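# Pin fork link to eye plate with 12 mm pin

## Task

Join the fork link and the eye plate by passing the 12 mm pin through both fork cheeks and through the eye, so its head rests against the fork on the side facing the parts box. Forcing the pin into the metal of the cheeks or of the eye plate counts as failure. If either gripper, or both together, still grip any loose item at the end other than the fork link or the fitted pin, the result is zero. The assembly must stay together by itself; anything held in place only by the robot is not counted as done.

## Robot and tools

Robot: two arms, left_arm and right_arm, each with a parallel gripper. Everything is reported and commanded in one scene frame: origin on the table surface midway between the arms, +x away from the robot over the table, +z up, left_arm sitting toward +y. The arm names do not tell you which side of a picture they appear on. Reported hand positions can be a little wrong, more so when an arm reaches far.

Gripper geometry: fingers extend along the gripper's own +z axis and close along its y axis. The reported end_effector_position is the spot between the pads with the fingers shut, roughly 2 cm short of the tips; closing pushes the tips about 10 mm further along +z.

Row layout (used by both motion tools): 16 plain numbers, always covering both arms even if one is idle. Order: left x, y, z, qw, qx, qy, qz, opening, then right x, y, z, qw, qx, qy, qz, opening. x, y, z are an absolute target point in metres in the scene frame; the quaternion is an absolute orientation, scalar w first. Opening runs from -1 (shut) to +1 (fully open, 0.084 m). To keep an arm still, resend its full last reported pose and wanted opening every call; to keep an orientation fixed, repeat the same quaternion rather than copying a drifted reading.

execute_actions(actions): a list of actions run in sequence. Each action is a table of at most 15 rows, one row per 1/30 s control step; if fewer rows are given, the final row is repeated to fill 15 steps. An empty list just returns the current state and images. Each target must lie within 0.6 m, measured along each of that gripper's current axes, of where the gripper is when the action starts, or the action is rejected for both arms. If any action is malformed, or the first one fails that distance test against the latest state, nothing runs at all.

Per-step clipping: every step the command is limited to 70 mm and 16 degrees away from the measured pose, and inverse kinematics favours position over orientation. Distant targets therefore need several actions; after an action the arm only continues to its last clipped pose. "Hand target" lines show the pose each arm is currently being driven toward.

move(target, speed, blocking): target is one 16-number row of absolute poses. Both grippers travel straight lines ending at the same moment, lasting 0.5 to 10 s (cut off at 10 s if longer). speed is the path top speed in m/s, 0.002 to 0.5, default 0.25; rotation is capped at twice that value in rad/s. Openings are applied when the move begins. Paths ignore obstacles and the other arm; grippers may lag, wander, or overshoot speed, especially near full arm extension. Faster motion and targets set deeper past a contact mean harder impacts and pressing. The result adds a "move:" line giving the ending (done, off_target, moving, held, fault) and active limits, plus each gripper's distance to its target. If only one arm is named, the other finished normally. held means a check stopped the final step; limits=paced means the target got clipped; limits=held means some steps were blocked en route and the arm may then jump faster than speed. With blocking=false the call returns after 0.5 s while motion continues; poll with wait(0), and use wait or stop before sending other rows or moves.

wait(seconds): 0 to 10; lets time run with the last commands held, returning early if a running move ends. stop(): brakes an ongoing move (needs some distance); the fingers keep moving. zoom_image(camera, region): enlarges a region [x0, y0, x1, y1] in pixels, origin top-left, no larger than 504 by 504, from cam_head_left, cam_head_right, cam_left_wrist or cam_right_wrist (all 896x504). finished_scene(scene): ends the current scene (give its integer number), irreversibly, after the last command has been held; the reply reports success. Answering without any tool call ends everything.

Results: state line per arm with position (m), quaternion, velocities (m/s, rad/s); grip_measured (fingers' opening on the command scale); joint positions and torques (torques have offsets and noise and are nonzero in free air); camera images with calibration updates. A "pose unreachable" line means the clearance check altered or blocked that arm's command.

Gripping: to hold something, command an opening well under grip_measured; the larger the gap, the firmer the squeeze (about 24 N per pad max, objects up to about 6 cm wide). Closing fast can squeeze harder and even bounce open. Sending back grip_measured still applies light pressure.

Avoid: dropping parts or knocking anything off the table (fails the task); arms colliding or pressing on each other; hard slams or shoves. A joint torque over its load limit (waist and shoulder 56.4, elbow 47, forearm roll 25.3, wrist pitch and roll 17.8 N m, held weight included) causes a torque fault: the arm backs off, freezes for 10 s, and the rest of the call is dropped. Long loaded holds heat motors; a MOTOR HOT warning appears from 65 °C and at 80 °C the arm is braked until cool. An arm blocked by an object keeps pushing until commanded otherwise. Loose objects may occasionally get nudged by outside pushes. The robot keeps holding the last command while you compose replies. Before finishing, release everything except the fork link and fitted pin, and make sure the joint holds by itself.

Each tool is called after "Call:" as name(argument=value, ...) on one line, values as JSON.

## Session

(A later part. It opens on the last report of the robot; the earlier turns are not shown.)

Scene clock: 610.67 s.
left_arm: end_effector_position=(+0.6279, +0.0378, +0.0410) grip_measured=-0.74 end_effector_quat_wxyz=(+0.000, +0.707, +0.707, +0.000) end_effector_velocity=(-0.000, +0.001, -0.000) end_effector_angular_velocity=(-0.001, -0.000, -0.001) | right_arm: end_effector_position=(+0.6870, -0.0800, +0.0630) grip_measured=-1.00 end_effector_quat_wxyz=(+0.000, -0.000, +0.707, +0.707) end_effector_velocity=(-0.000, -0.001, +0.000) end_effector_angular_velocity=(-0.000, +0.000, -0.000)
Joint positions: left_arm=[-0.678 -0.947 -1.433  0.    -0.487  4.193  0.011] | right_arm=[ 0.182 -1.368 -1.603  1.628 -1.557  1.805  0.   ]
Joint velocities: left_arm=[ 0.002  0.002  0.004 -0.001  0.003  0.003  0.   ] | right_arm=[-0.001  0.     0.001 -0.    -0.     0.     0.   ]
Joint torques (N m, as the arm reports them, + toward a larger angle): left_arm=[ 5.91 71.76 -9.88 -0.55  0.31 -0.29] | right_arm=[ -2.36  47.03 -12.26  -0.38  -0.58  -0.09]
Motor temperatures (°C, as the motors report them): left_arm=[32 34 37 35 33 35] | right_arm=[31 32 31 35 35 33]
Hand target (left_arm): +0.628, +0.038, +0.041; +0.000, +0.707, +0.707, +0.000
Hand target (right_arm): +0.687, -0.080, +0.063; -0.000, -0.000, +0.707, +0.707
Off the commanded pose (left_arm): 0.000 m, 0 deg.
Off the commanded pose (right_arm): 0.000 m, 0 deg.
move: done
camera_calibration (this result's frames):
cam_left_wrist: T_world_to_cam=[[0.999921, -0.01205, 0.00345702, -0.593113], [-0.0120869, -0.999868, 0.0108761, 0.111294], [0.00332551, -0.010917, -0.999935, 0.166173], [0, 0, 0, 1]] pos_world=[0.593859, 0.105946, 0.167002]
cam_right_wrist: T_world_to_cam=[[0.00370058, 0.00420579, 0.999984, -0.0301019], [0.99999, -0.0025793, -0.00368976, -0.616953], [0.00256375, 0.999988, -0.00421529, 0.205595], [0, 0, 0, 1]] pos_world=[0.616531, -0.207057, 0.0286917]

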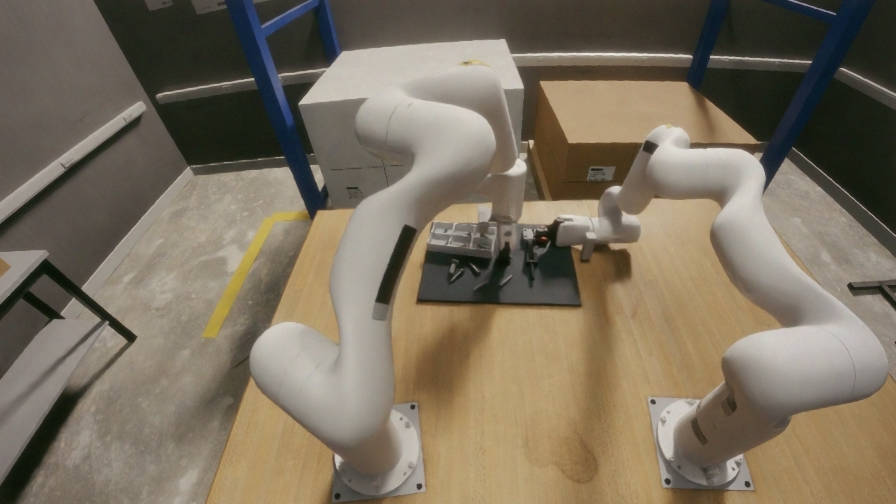

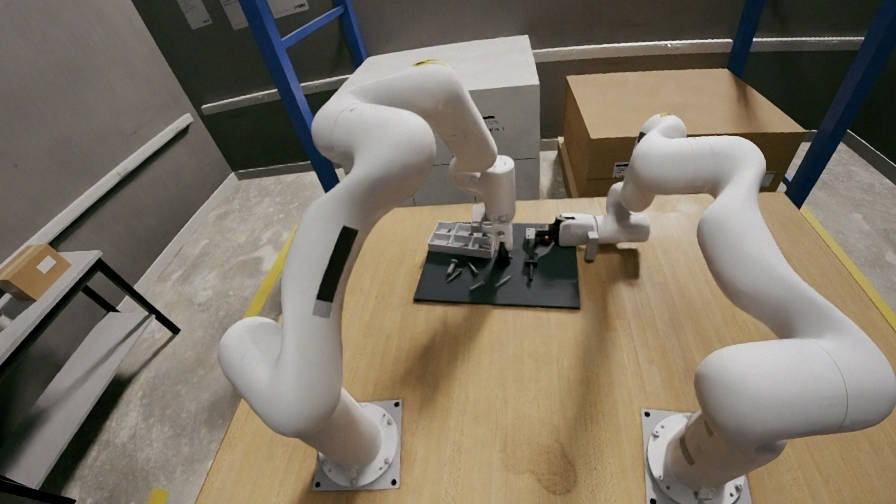

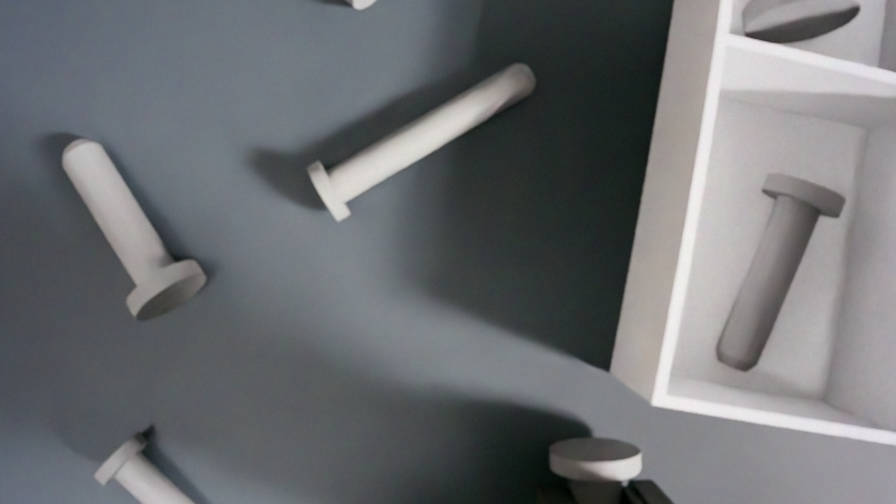

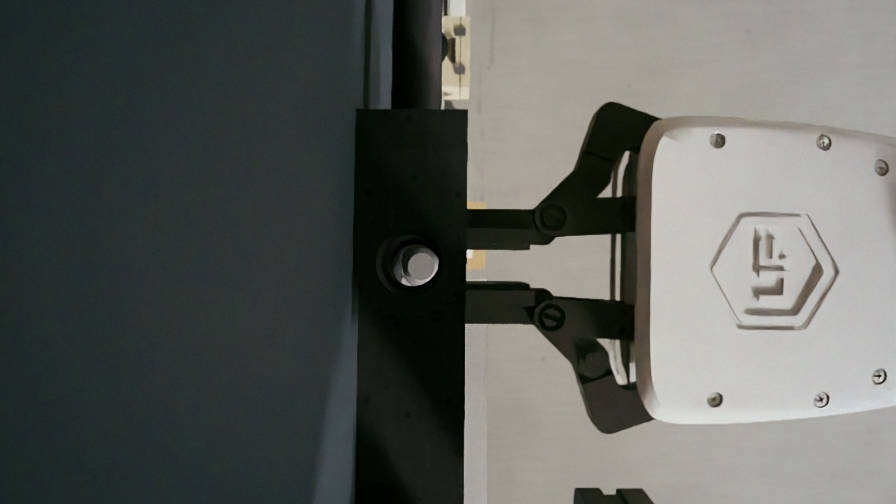

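Call:
execute_actions(actions=[])

Call:
move(target=[0.628,0.040,0.0368,0,0.707,0.707,0,-1,0.687,-0.08,0.063,0,0,0.707,0.707,-1], speed=0.01)

Call:
move(target=[0.628,0.040,0.0368,0,0.707,0.707,0,-0.2,0.687,-0.08,0.063,0,0,0.707,0.707,-1])

Scene clock: 615.33 s.
left_arm: end_effector_position=(+0.6279, +0.0380, +0.0410) grip_measured=-0.74 end_effector_quat_wxyz=(+0.000, +0.707, +0.707, +0.000) end_effector_velocity=(-0.000, -0.000, -0.001) end_effector_angular_velocity=(-0.000, +0.001, +0.001) | right_arm: end_effector_position=(+0.6870, -0.0800, +0.0630) grip_measured=-1.00 end_effector_quat_wxyz=(+0.000, -0.000, +0.707, +0.707) end_effector_velocity=(+0.000, +0.001, +0.000) end_effector_angular_velocity=(+0.000, -0.001, +0.001)
Joint positions: left_arm=[-0.678 -0.947 -1.433  0.    -0.486  4.193  0.011] | right_arm=[ 0.182 -1.368 -1.603  1.628 -1.557  1.805  0.   ]
Joint velocities: left_arm=[ 0.    -0.001  0.    -0.001  0.     0.     0.   ] | right_arm=[ 0.001 -0.    -0.001  0.    -0.    -0.     0.   ]
Joint torques (N m, as the arm reports them, + toward a larger angle): left_arm=[ 6.53 70.61 -9.6  -0.65  0.43 -0.33] | right_arm=[ -0.09  44.02 -10.57  -0.41  -0.79  -0.29]
Motor temperatures (°C, as the motors report them): left_arm=[32 34 37 35 33 35] | right_arm=[31 32 31 35 35 33]
Hand target (left_arm): +0.628, +0.038, +0.041; +0.000, +0.707, +0.707, +0.000
Hand target (right_arm): +0.687, -0.080, +0.063; -0.000, -0.000, +0.707, +0.707
Off the commanded pose (left_arm): 0.000 m, 0 deg.
Off the commanded pose (right_arm): 0.000 m, 0 deg.
camera_calibration (this result's frames):
cam_left_wrist: T_world_to_cam=[[0.999921, -0.0120698, 0.00346419, -0.593106], [-0.0121069, -0.999867, 0.0108914, 0.111499], [0.00333227, -0.0109325, -0.999935, 0.166176], [0, 0, 0, 1]] pos_world=[0.593855, 0.106142, 0.167005]
cam_right_wrist: T_world_to_cam=[[0.00370044, 0.00420583, 0.999984, -0.0301018], [0.99999, -0.00257946, -0.00368961, -0.616953], [0.0025639, 0.999988, -0.00421533, 0.205595], [0, 0, 0, 1]] pos_world=[0.616531, -0.207057, 0.0286916]

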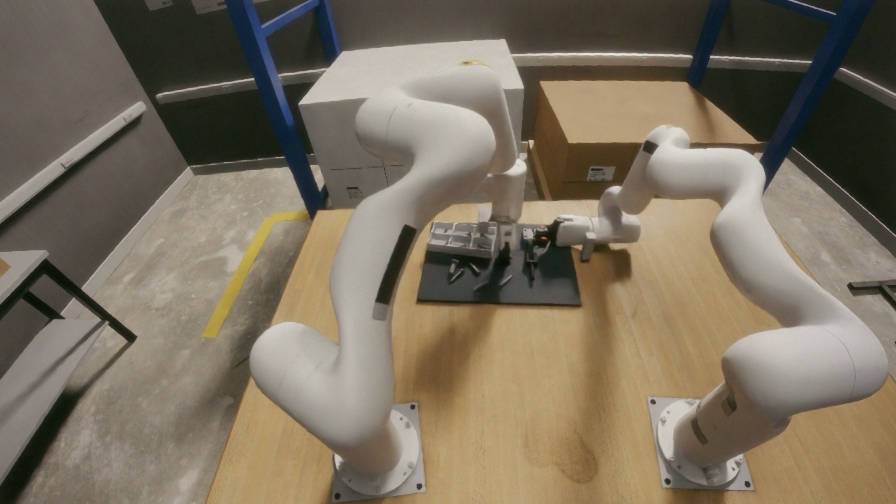

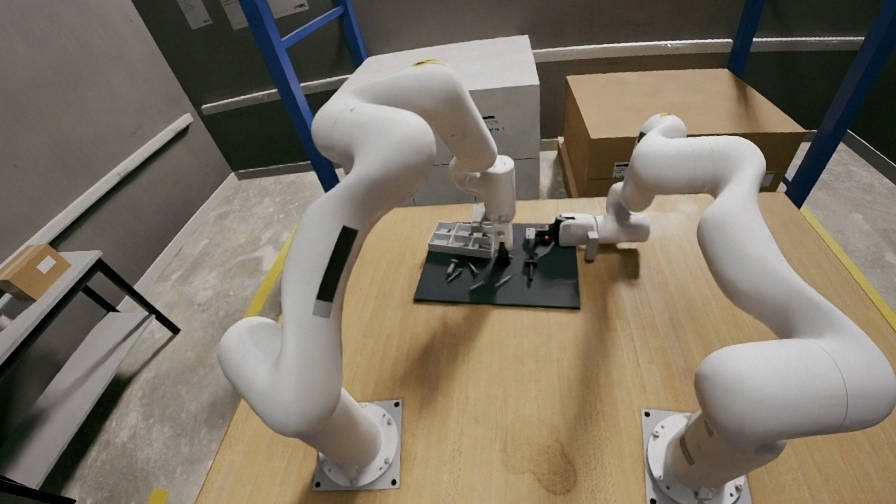

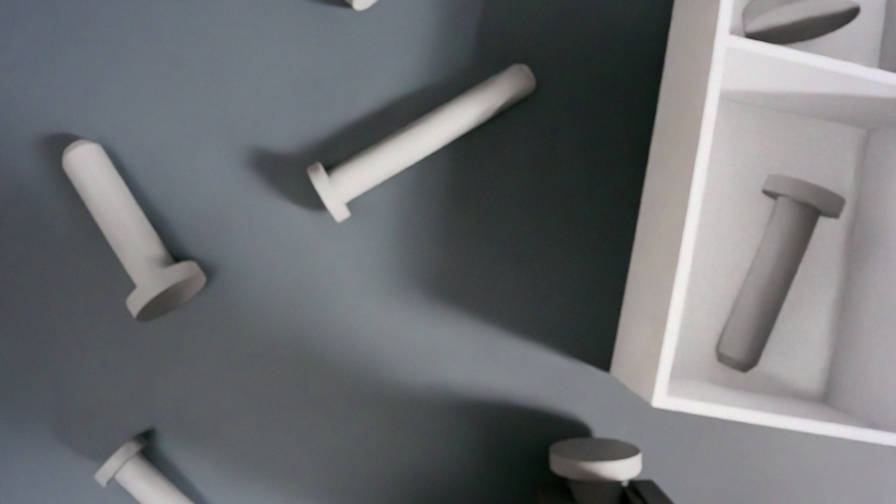

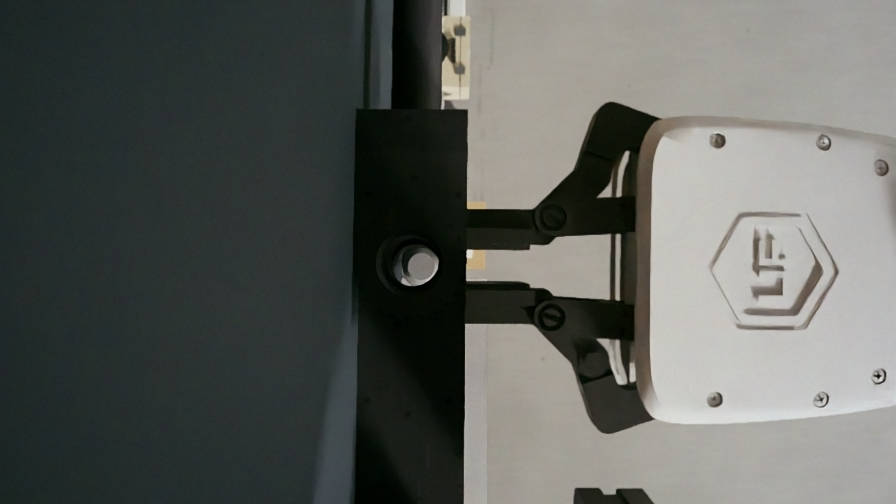

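Scene clock: 616.03 s.
left_arm: end_effector_position=(+0.6284, +0.0396, +0.0374) grip_measured=-0.74 end_effector_quat_wxyz=(+0.001, +0.707, +0.707, +0.000) end_effector_velocity=(+0.001, +0.001, -0.001) end_effector_angular_velocity=(-0.001, -0.001, +0.000) | right_arm: end_effector_position=(+0.6870, -0.0800, +0.0630) grip_measured=-1.00 end_effector_quat_wxyz=(+0.000, +0.000, +0.707, +0.707) end_effector_velocity=(+0.000, -0.000, -0.000) end_effector_angular_velocity=(+0.000, +0.001, -0.002)
Joint positions: left_arm=[-0.676 -0.952 -1.432 -0.    -0.479  4.196  0.011] | right_arm=[ 0.182 -1.368 -1.603  1.628 -1.557  1.805  0.   ]
Joint velocities: left_arm=[ 0.001 -0.002  0.    -0.001  0.004  0.001 -0.   ] | right_arm=[-0.001 -0.001  0.     0.002  0.    -0.     0.   ]
Joint torques (N m, as the arm reports them, + toward a larger angle): left_arm=[11.07 60.57 -6.67 -0.01  0.18 -0.19] | right_arm=[  1.81  43.77 -10.57  -1.21  -0.75  -0.41]
Motor temperatures (°C, as the motors report them): left_arm=[32 34 37 35 33 35] | right_arm=[31 32 31 35 35 33]
Hand target (left_arm): +0.628, +0.040, +0.037; -0.000, +0.707, +0.707, +0.000
Hand target (right_arm): +0.687, -0.080, +0.063; -0.000, -0.000, +0.707, +0.707
Off the commanded pose (left_arm): 0.001 m, 0 deg.
Off the commanded pose (right_arm): 0.000 m, 0 deg.
move: done
camera_calibration (this result's frames):
cam_left_wrist: T_world_to_cam=[[0.999916, -0.0121715, 0.00437402, -0.593577], [-0.0122213, -0.999859, 0.0115314, 0.113177], [0.00423305, -0.0115838, -0.999924, 0.162067], [0, 0, 0, 1]] pos_world=[0.594224, 0.107814, 0.163346]
cam_right_wrist: T_world_to_cam=[[0.0037008, 0.00420582, 0.999984, -0.030102], [0.99999, -0.00257964, -0.00368997, -0.616953], [0.00256408, 0.999988, -0.00421532, 0.205595], [0, 0, 0, 1]] pos_world=[0.616531, -0.207057, 0.0286916]

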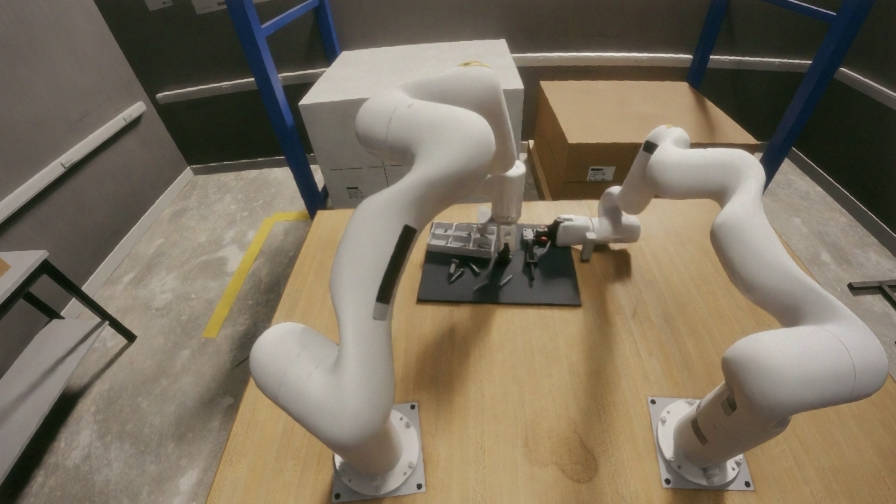

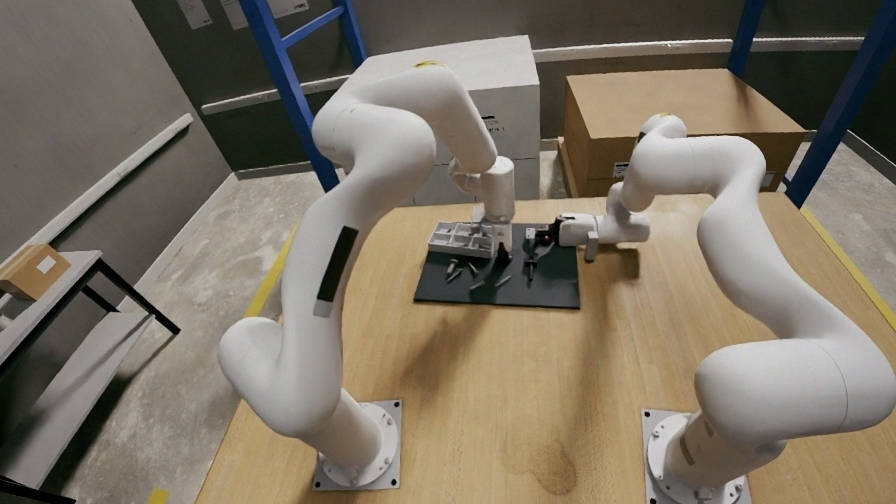

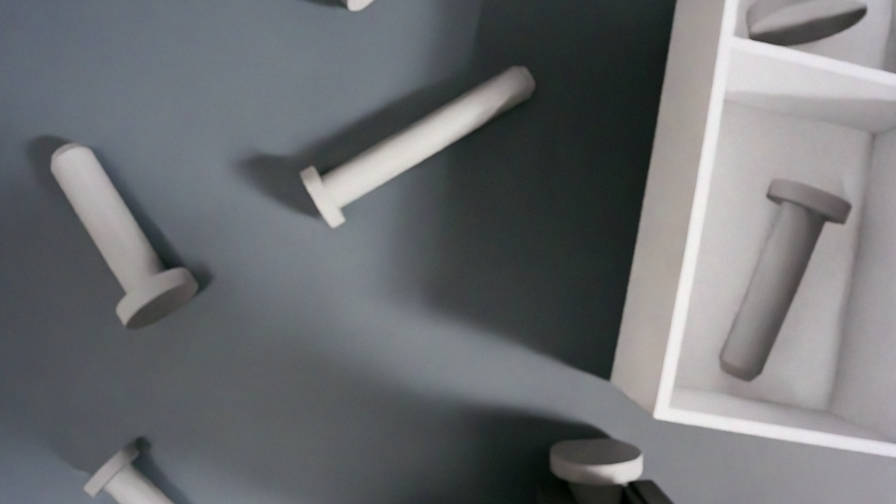

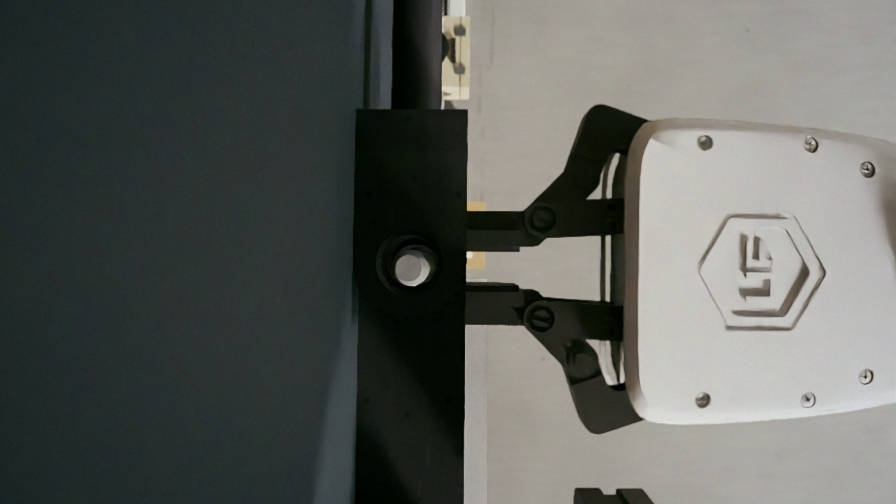

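Scene clock: 616.73 s.
left_arm: end_effector_position=(+0.6280, +0.0400, +0.0368) grip_measured=-0.22 end_effector_quat_wxyz=(-0.000, +0.707, +0.707, +0.000) end_effector_velocity=(-0.000, +0.001, -0.000) end_effector_angular_velocity=(+0.001, +0.001, +0.001) | right_arm: end_effector_position=(+0.6870, -0.0800, +0.0630) grip_measured=-1.00 end_effector_quat_wxyz=(+0.000, +0.000, +0.707, +0.707) end_effector_velocity=(-0.000, -0.001, -0.001) end_effector_angular_velocity=(-0.000, +0.002, -0.000)
Joint positions: left_arm=[-0.675 -0.952 -1.432  0.    -0.479  4.196  0.035] | right_arm=[ 0.182 -1.368 -1.603  1.628 -1.557  1.805  0.   ]
Joint velocities: left_arm=[ 0.001 -0.    -0.     0.    -0.001  0.     0.   ] | right_arm=[-0.001 -0.     0.001 -0.001  0.     0.     0.   ]
Joint torques (N m, as the arm reports them, + toward a larger angle): left_arm=[ 7.09 70.5  -9.49 -0.12  0.28 -0.19] | right_arm=[  0.66  46.48 -10.86  -2.12  -0.47   0.04]
Motor temperatures (°C, as the motors report them): left_arm=[32 34 37 35 33 35] | right_arm=[31 32 31 35 35 33]
Hand target (left_arm): +0.628, +0.040, +0.037; -0.000, +0.707, +0.707, +0.000
Hand target (right_arm): +0.687, -0.080, +0.063; +0.000, -0.000, +0.707, +0.707
Off the commanded pose (left_arm): 0.000 m, 0 deg.
Off the commanded pose (right_arm): 0.000 m, 0 deg.
move: done
camera_calibration (this result's frames):
cam_left_wrist: T_world_to_cam=[[0.999921, -0.0121142, 0.00335644, -0.59318], [-0.0121502, -0.999866, 0.0109366, 0.113564], [0.00322351, -0.0109765, -0.999935, 0.162095], [0, 0, 0, 1]] pos_world=[0.59399, 0.108142, 0.162834]
cam_right_wrist: T_world_to_cam=[[0.0037007, 0.00420575, 0.999984, -0.030102], [0.99999, -0.00257951, -0.00368987, -0.616953], [0.00256395, 0.999988, -0.00421526, 0.205595], [0, 0, 0, 1]] pos_world=[0.616531, -0.207057, 0.0286917]

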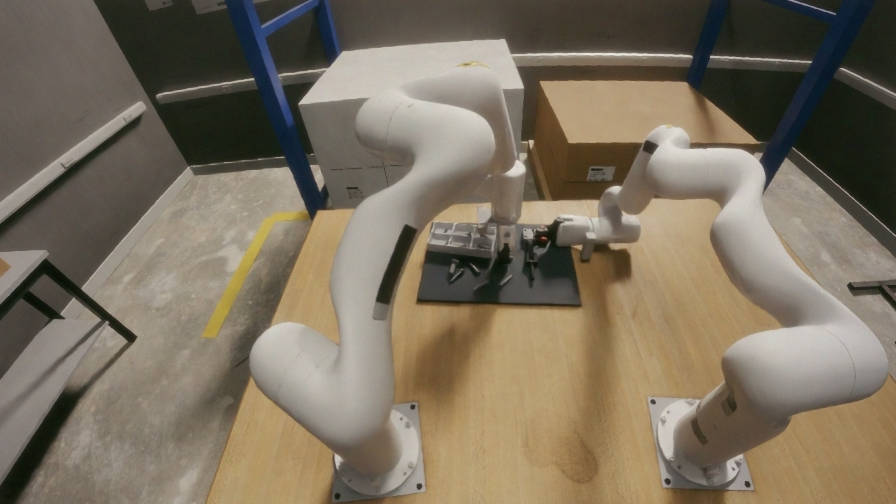

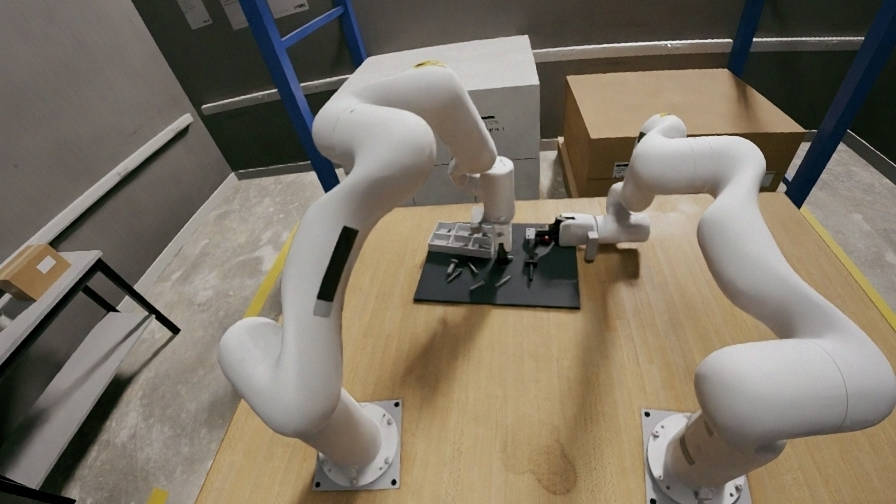

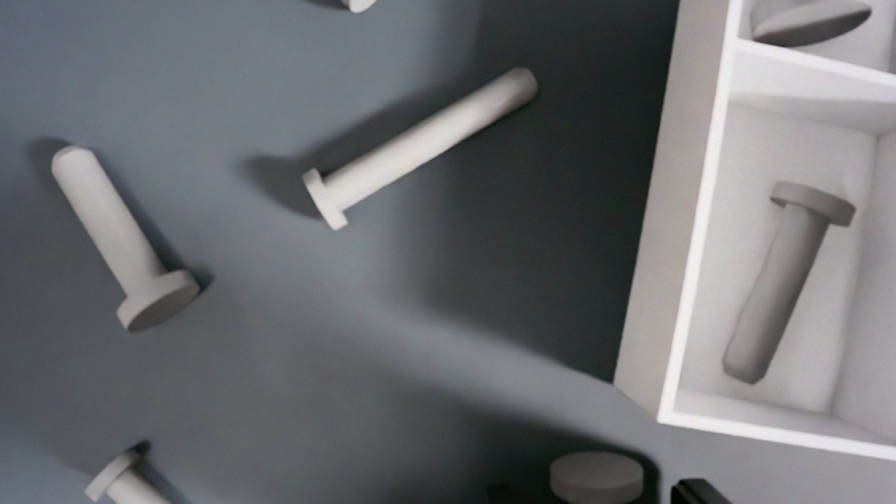

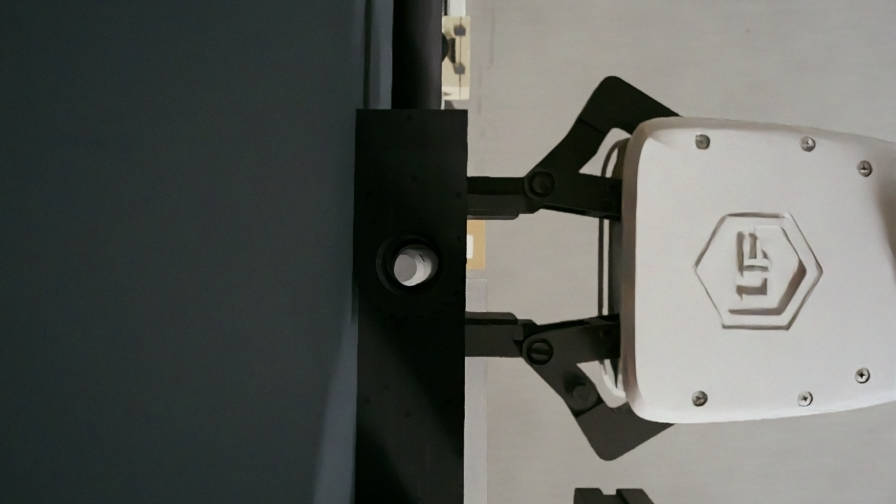

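Call:
move(target=[0.628,0.042,0.0365,0,0.707,0.707,0,-0.2,0.687,-0.08,0.063,0,0,0.707,0.707,-1], speed=0.01)

Call:
move(target=[0.628,0.042,0.0365,0,0.707,0.707,0,-1,0.687,-0.08,0.063,0,0,0.707,0.707,-1])

Call:
move(target=[0.6278,0.042,0.041,0.0339,0.706,0.706,-0.0339,-1,0.687,-0.08,0.063,0,0,0.707,0.707,-1], speed=0.02)

Call:
zoom_image(camera="cam_right_wrist", region=[350,200,490,330])

Scene clock: 619.53 s.
left_arm: end_effector_position=(+0.6280, +0.0419, +0.0365) grip_measured=-0.22 end_effector_quat_wxyz=(-0.000, +0.707, +0.707, +0.000) end_effector_velocity=(+0.000, +0.001, +0.000) end_effector_angular_velocity=(+0.000, +0.001, +0.001) | right_arm: end_effector_position=(+0.6870, -0.0800, +0.0630) grip_measured=-1.00 end_effector_quat_wxyz=(+0.000, -0.000, +0.707, +0.707) end_effector_velocity=(+0.000, +0.001, +0.000) end_effector_angular_velocity=(+0.000, -0.001, +0.000)
Joint positions: left_arm=[-0.673 -0.951 -1.428  0.    -0.477  4.199  0.035] | right_arm=[ 0.182 -1.368 -1.603  1.628 -1.557  1.805  0.   ]
Joint velocities: left_arm=[ 0.002  0.001  0.001 -0.    -0.001  0.001 -0.   ] | right_arm=[ 0.001  0.    -0.001  0.001  0.    -0.     0.   ]
Joint torques (N m, as the arm reports them, + toward a larger angle): left_arm=[ 6.65 69.97 -9.42 -0.41  0.24 -0.21] | right_arm=[  0.64  44.29 -12.28  -1.34  -0.69  -0.17]
Motor temperatures (°C, as the motors report them): left_arm=[32 34 37 35 33 35] | right_arm=[31 32 31 35 35 33]
Hand target (left_arm): +0.628, +0.042, +0.036; +0.000, +0.707, +0.707, +0.000
Hand target (right_arm): +0.687, -0.080, +0.063; +0.000, -0.000, +0.707, +0.707
Off the commanded pose (left_arm): 0.000 m, 0 deg.
Off the commanded pose (right_arm): 0.000 m, 0 deg.
move: done
camera_calibration (this result's frames):
cam_left_wrist: T_world_to_cam=[[0.999921, -0.0121065, 0.00336255, -0.593155], [-0.0121427, -0.999866, 0.0109372, 0.115497], [0.00322969, -0.0109772, -0.999935, 0.161825], [0, 0, 0, 1]] pos_world=[0.593988, 0.110077, 0.162546]
cam_right_wrist: T_world_to_cam=[[0.00370051, 0.0042059, 0.999984, -0.0301018], [0.99999, -0.00257929, -0.00368968, -0.616953], [0.00256373, 0.999988, -0.0042154, 0.205595], [0, 0, 0, 1]] pos_world=[0.616531, -0.207057, 0.0286916]

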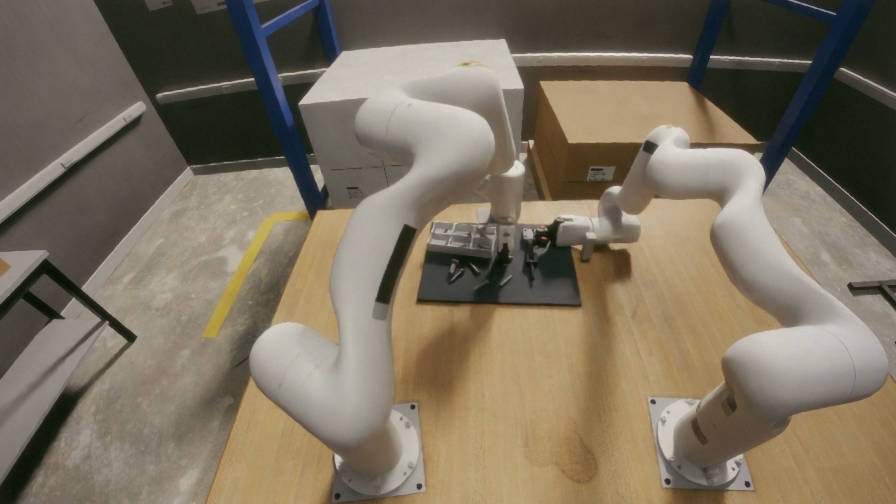

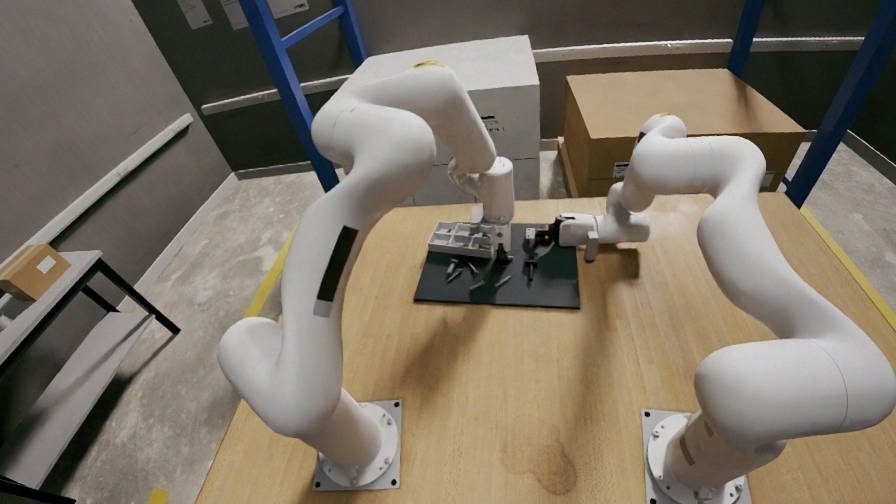

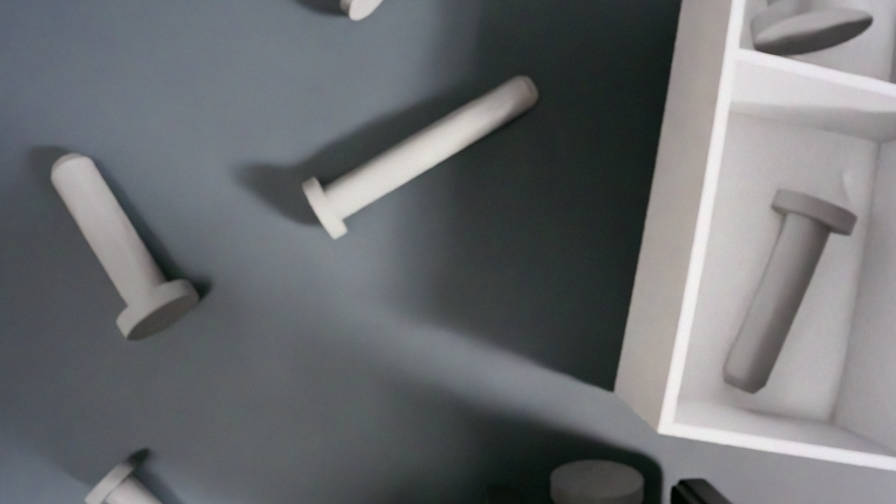

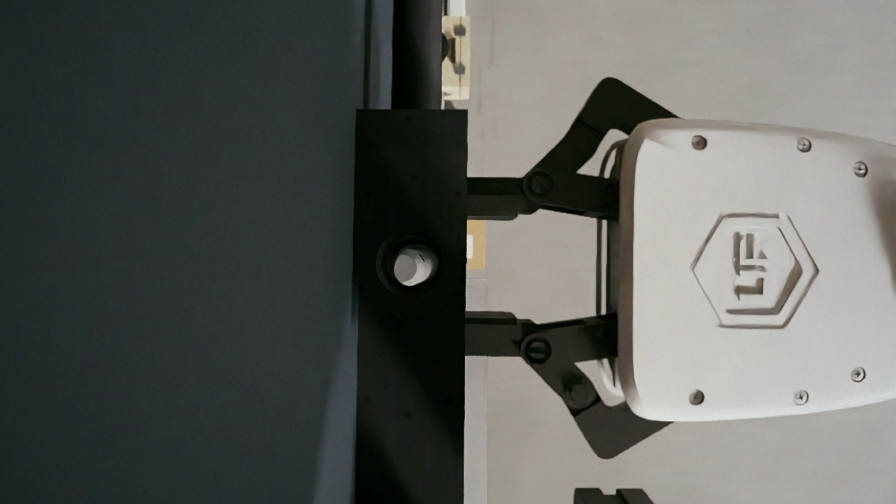

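Scene clock: 620.23 s.
left_arm: end_effector_position=(+0.6280, +0.0420, +0.0365) grip_measured=-0.60 end_effector_quat_wxyz=(+0.000, +0.707, +0.707, +0.000) end_effector_velocity=(-0.000, -0.000, -0.000) end_effector_angular_velocity=(+0.000, -0.000, -0.001) | right_arm: end_effector_position=(+0.6870, -0.0800, +0.0630) grip_measured=-1.00 end_effector_quat_wxyz=(+0.000, +0.000, +0.707, +0.707) end_effector_velocity=(+0.000, +0.001, +0.000) end_effector_angular_velocity=(+0.000, -0.002, +0.001)
Joint positions: left_arm=[-0.673 -0.951 -1.428  0.    -0.477  4.199  0.018] | right_arm=[ 0.182 -1.368 -1.603  1.628 -1.557  1.805  0.   ]
Joint velocities: left_arm=[-0.     0.     0.     0.001  0.     0.     0.   ] | right_arm=[ 0.001  0.    -0.001  0.     0.    -0.     0.   ]
Joint torques (N m, as the arm reports them, + toward a larger angle): left_arm=[ 6.83 69.96 -9.39 -0.65  0.29 -0.29] | right_arm=[  0.79  46.78 -10.52  -0.11  -0.84  -0.22]
Motor temperatures (°C, as the motors report them): left_arm=[32 34 37 35 33 35] | right_arm=[31 32 31 35 35 33]
Hand target (left_arm): +0.628, +0.042, +0.036; +0.000, +0.707, +0.707, +0.000
Hand target (right_arm): +0.687, -0.080, +0.063; -0.000, -0.000, +0.707, +0.707
Off the commanded pose (left_arm): 0.000 m, 0 deg.
Off the commanded pose (right_arm): 0.000 m, 0 deg.
move: done
camera_calibration (this result's frames):
cam_left_wrist: T_world_to_cam=[[0.999921, -0.0121184, 0.00337807, -0.593163], [-0.0121548, -0.999866, 0.0109568, 0.11556], [0.00324484, -0.010997, -0.999934, 0.161813], [0, 0, 0, 1]] pos_world=[0.593996, 0.110136, 0.16254]
cam_right_wrist: T_world_to_cam=[[0.00370069, 0.00420581, 0.999984, -0.0301019], [0.99999, -0.00257956, -0.00368986, -0.616953], [0.002564, 0.999988, -0.00421531, 0.205595], [0, 0, 0, 1]] pos_world=[0.616531, -0.207057, 0.0286916]

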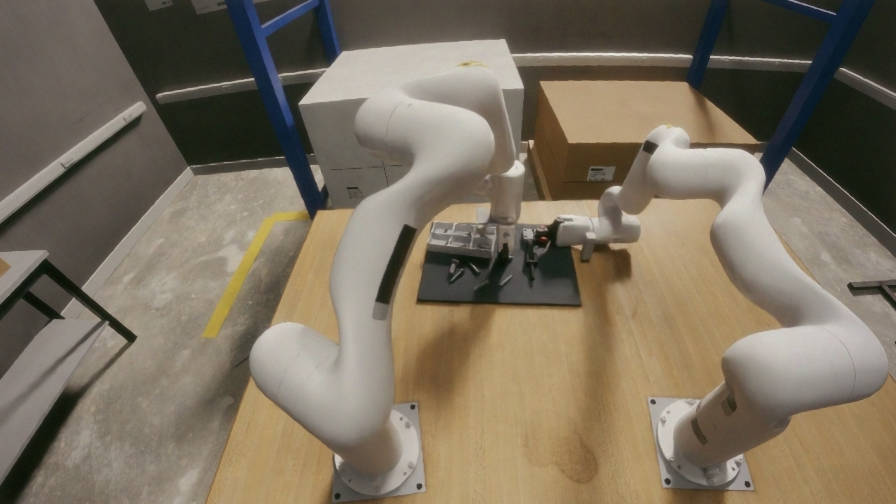

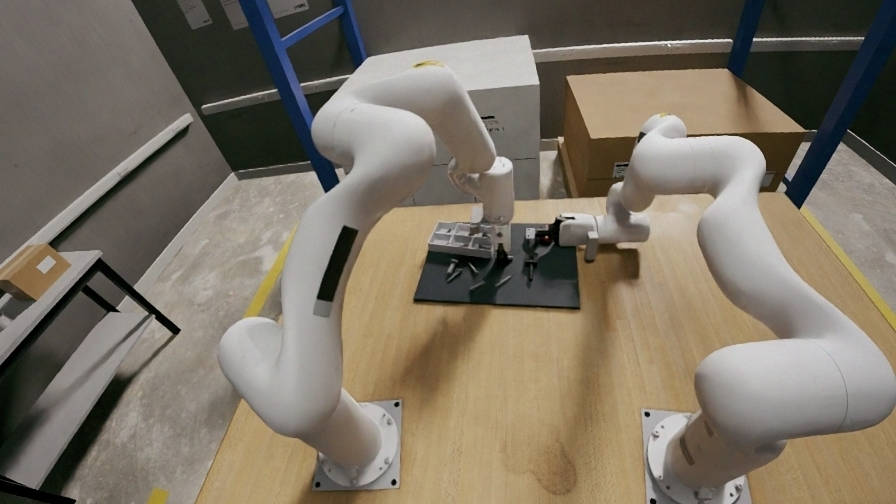

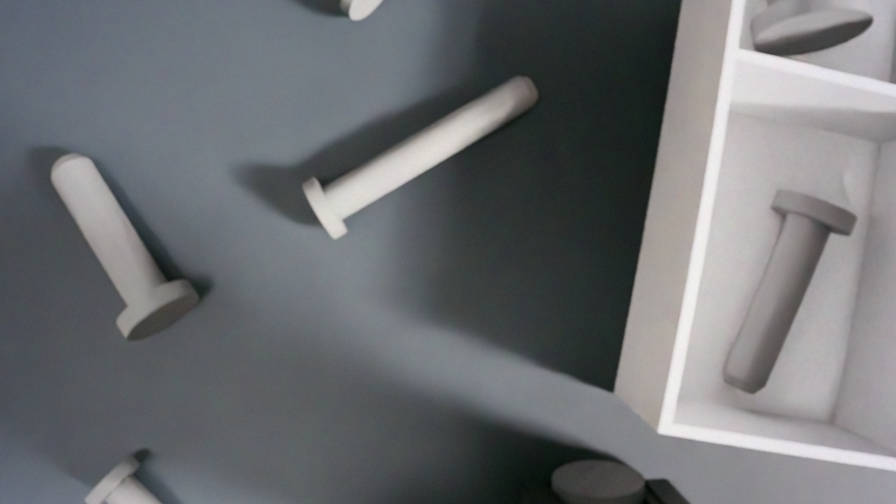

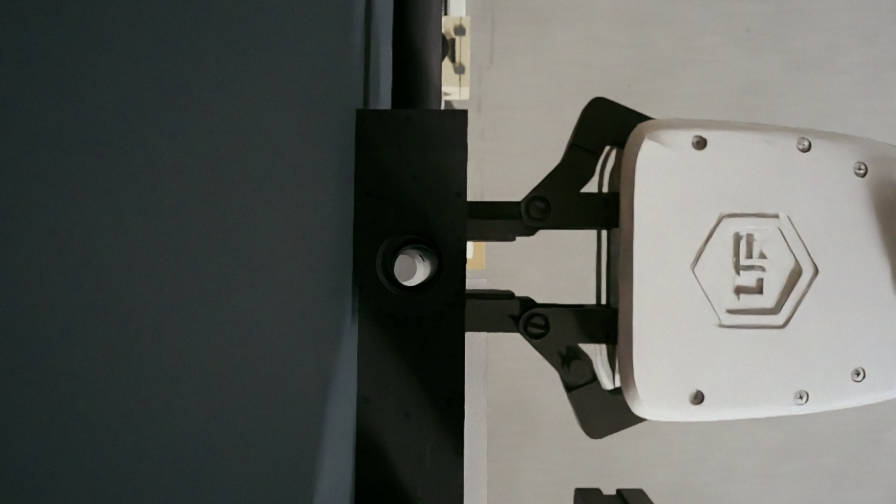

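Scene clock: 622.87 s.
left_arm: end_effector_position=(+0.6278, +0.0420, +0.0410) grip_measured=-0.60 end_effector_quat_wxyz=(+0.034, +0.706, +0.706, -0.034) end_effector_velocity=(+0.000, +0.001, +0.000) end_effector_angular_velocity=(-0.009, +0.001, +0.000) | right_arm: end_effector_position=(+0.6870, -0.0800, +0.0630) grip_measured=-1.00 end_effector_quat_wxyz=(+0.000, +0.000, +0.707, +0.707) end_effector_velocity=(+0.000, -0.001, +0.000) end_effector_angular_velocity=(-0.000, +0.000, -0.001)
Joint positions: left_arm=[-0.641 -0.924 -1.385 -0.206 -0.425  4.417  0.018] | right_arm=[ 0.182 -1.368 -1.603  1.628 -1.557  1.805  0.   ]
Joint velocities: left_arm=[ 0.004  0.002  0.004 -0.022  0.003  0.024  0.   ] | right_arm=[-0.002  0.    -0.    -0.002 -0.     0.001  0.   ]
Joint torques (N m, as the arm reports them, + toward a larger angle): left_arm=[ 6.68 69.   -9.16 -0.51  0.36 -0.2 ] | right_arm=[-0.37 45.15 -9.69 -0.67 -0.8   0.02]
Motor temperatures (°C, as the motors report them): left_arm=[32 34 36 35 33 35] | right_arm=[31 32 31 35 35 33]
Hand target (left_arm): +0.628, +0.042, +0.041; +0.034, +0.706, +0.706, -0.034
Hand target (right_arm): +0.687, -0.080, +0.063; +0.000, -0.000, +0.707, +0.707
Off the commanded pose (left_arm): 0.000 m, 0 deg.
Off the commanded pose (right_arm): 0.000 m, 0 deg.
move: done
camera_calibration (this result's frames):
cam_left_wrist: T_world_to_cam=[[0.999922, -0.0116737, 0.00435222, -0.593077], [-0.012069, -0.994307, 0.105869, 0.111332], [0.00309155, -0.105913, -0.994371, 0.170144], [0, 0, 0, 1]] pos_world=[0.593848, 0.121795, 0.15998]
cam_right_wrist: T_world_to_cam=[[0.00370077, 0.00420575, 0.999984, -0.030102], [0.99999, -0.0025795, -0.00368995, -0.616953], [0.00256394, 0.999988, -0.00421526, 0.205595], [0, 0, 0, 1]] pos_world=[0.616531, -0.207057, 0.0286916]

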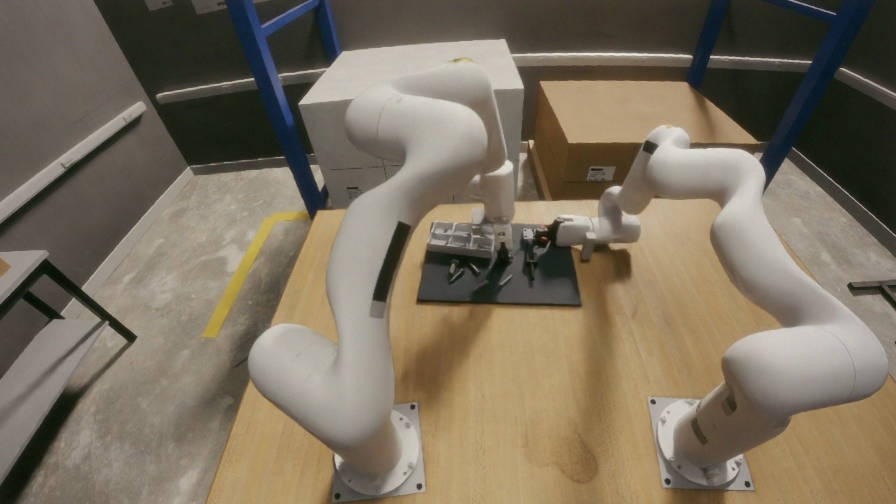

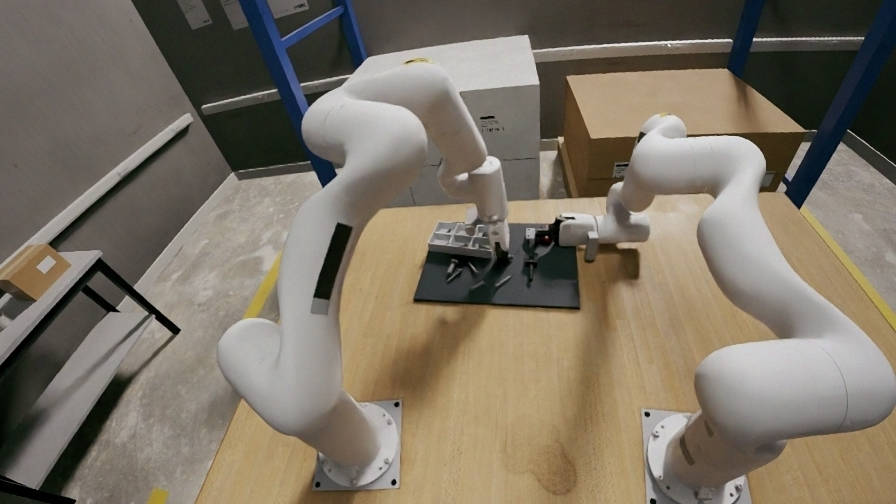

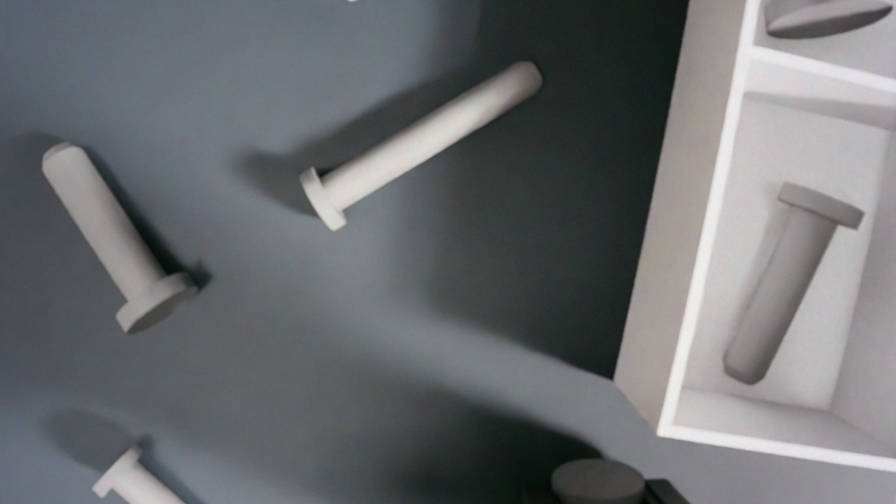

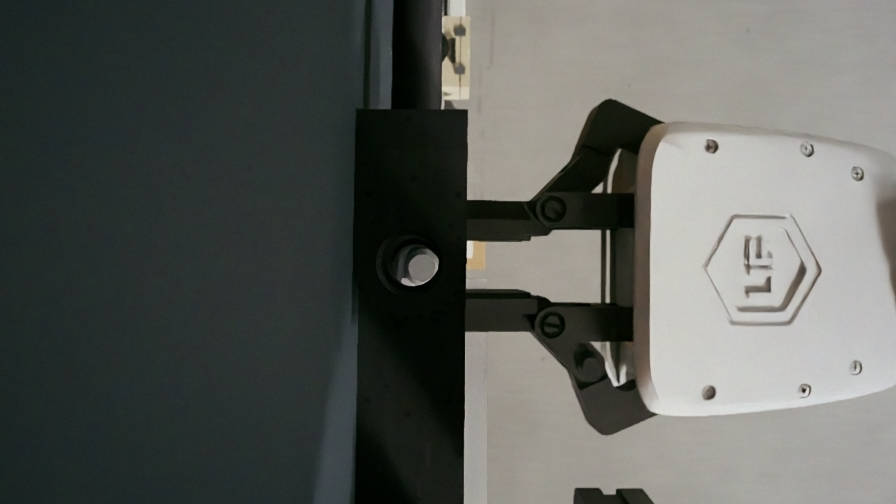

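Region (350, 200, 490, 330) of cam_right_wrist's 896x504 image, scaled by 3.600, with more detail than that image has; it fills the top 468 rows of this view, and the rest is white.

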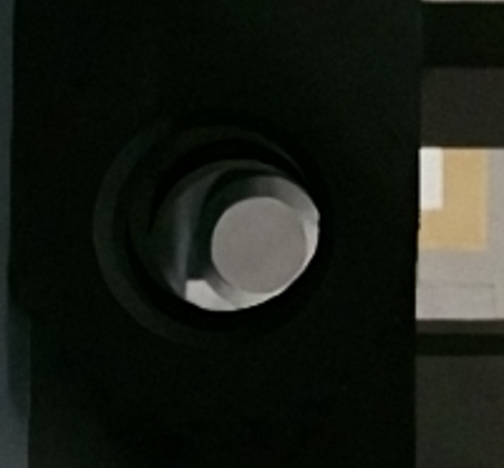

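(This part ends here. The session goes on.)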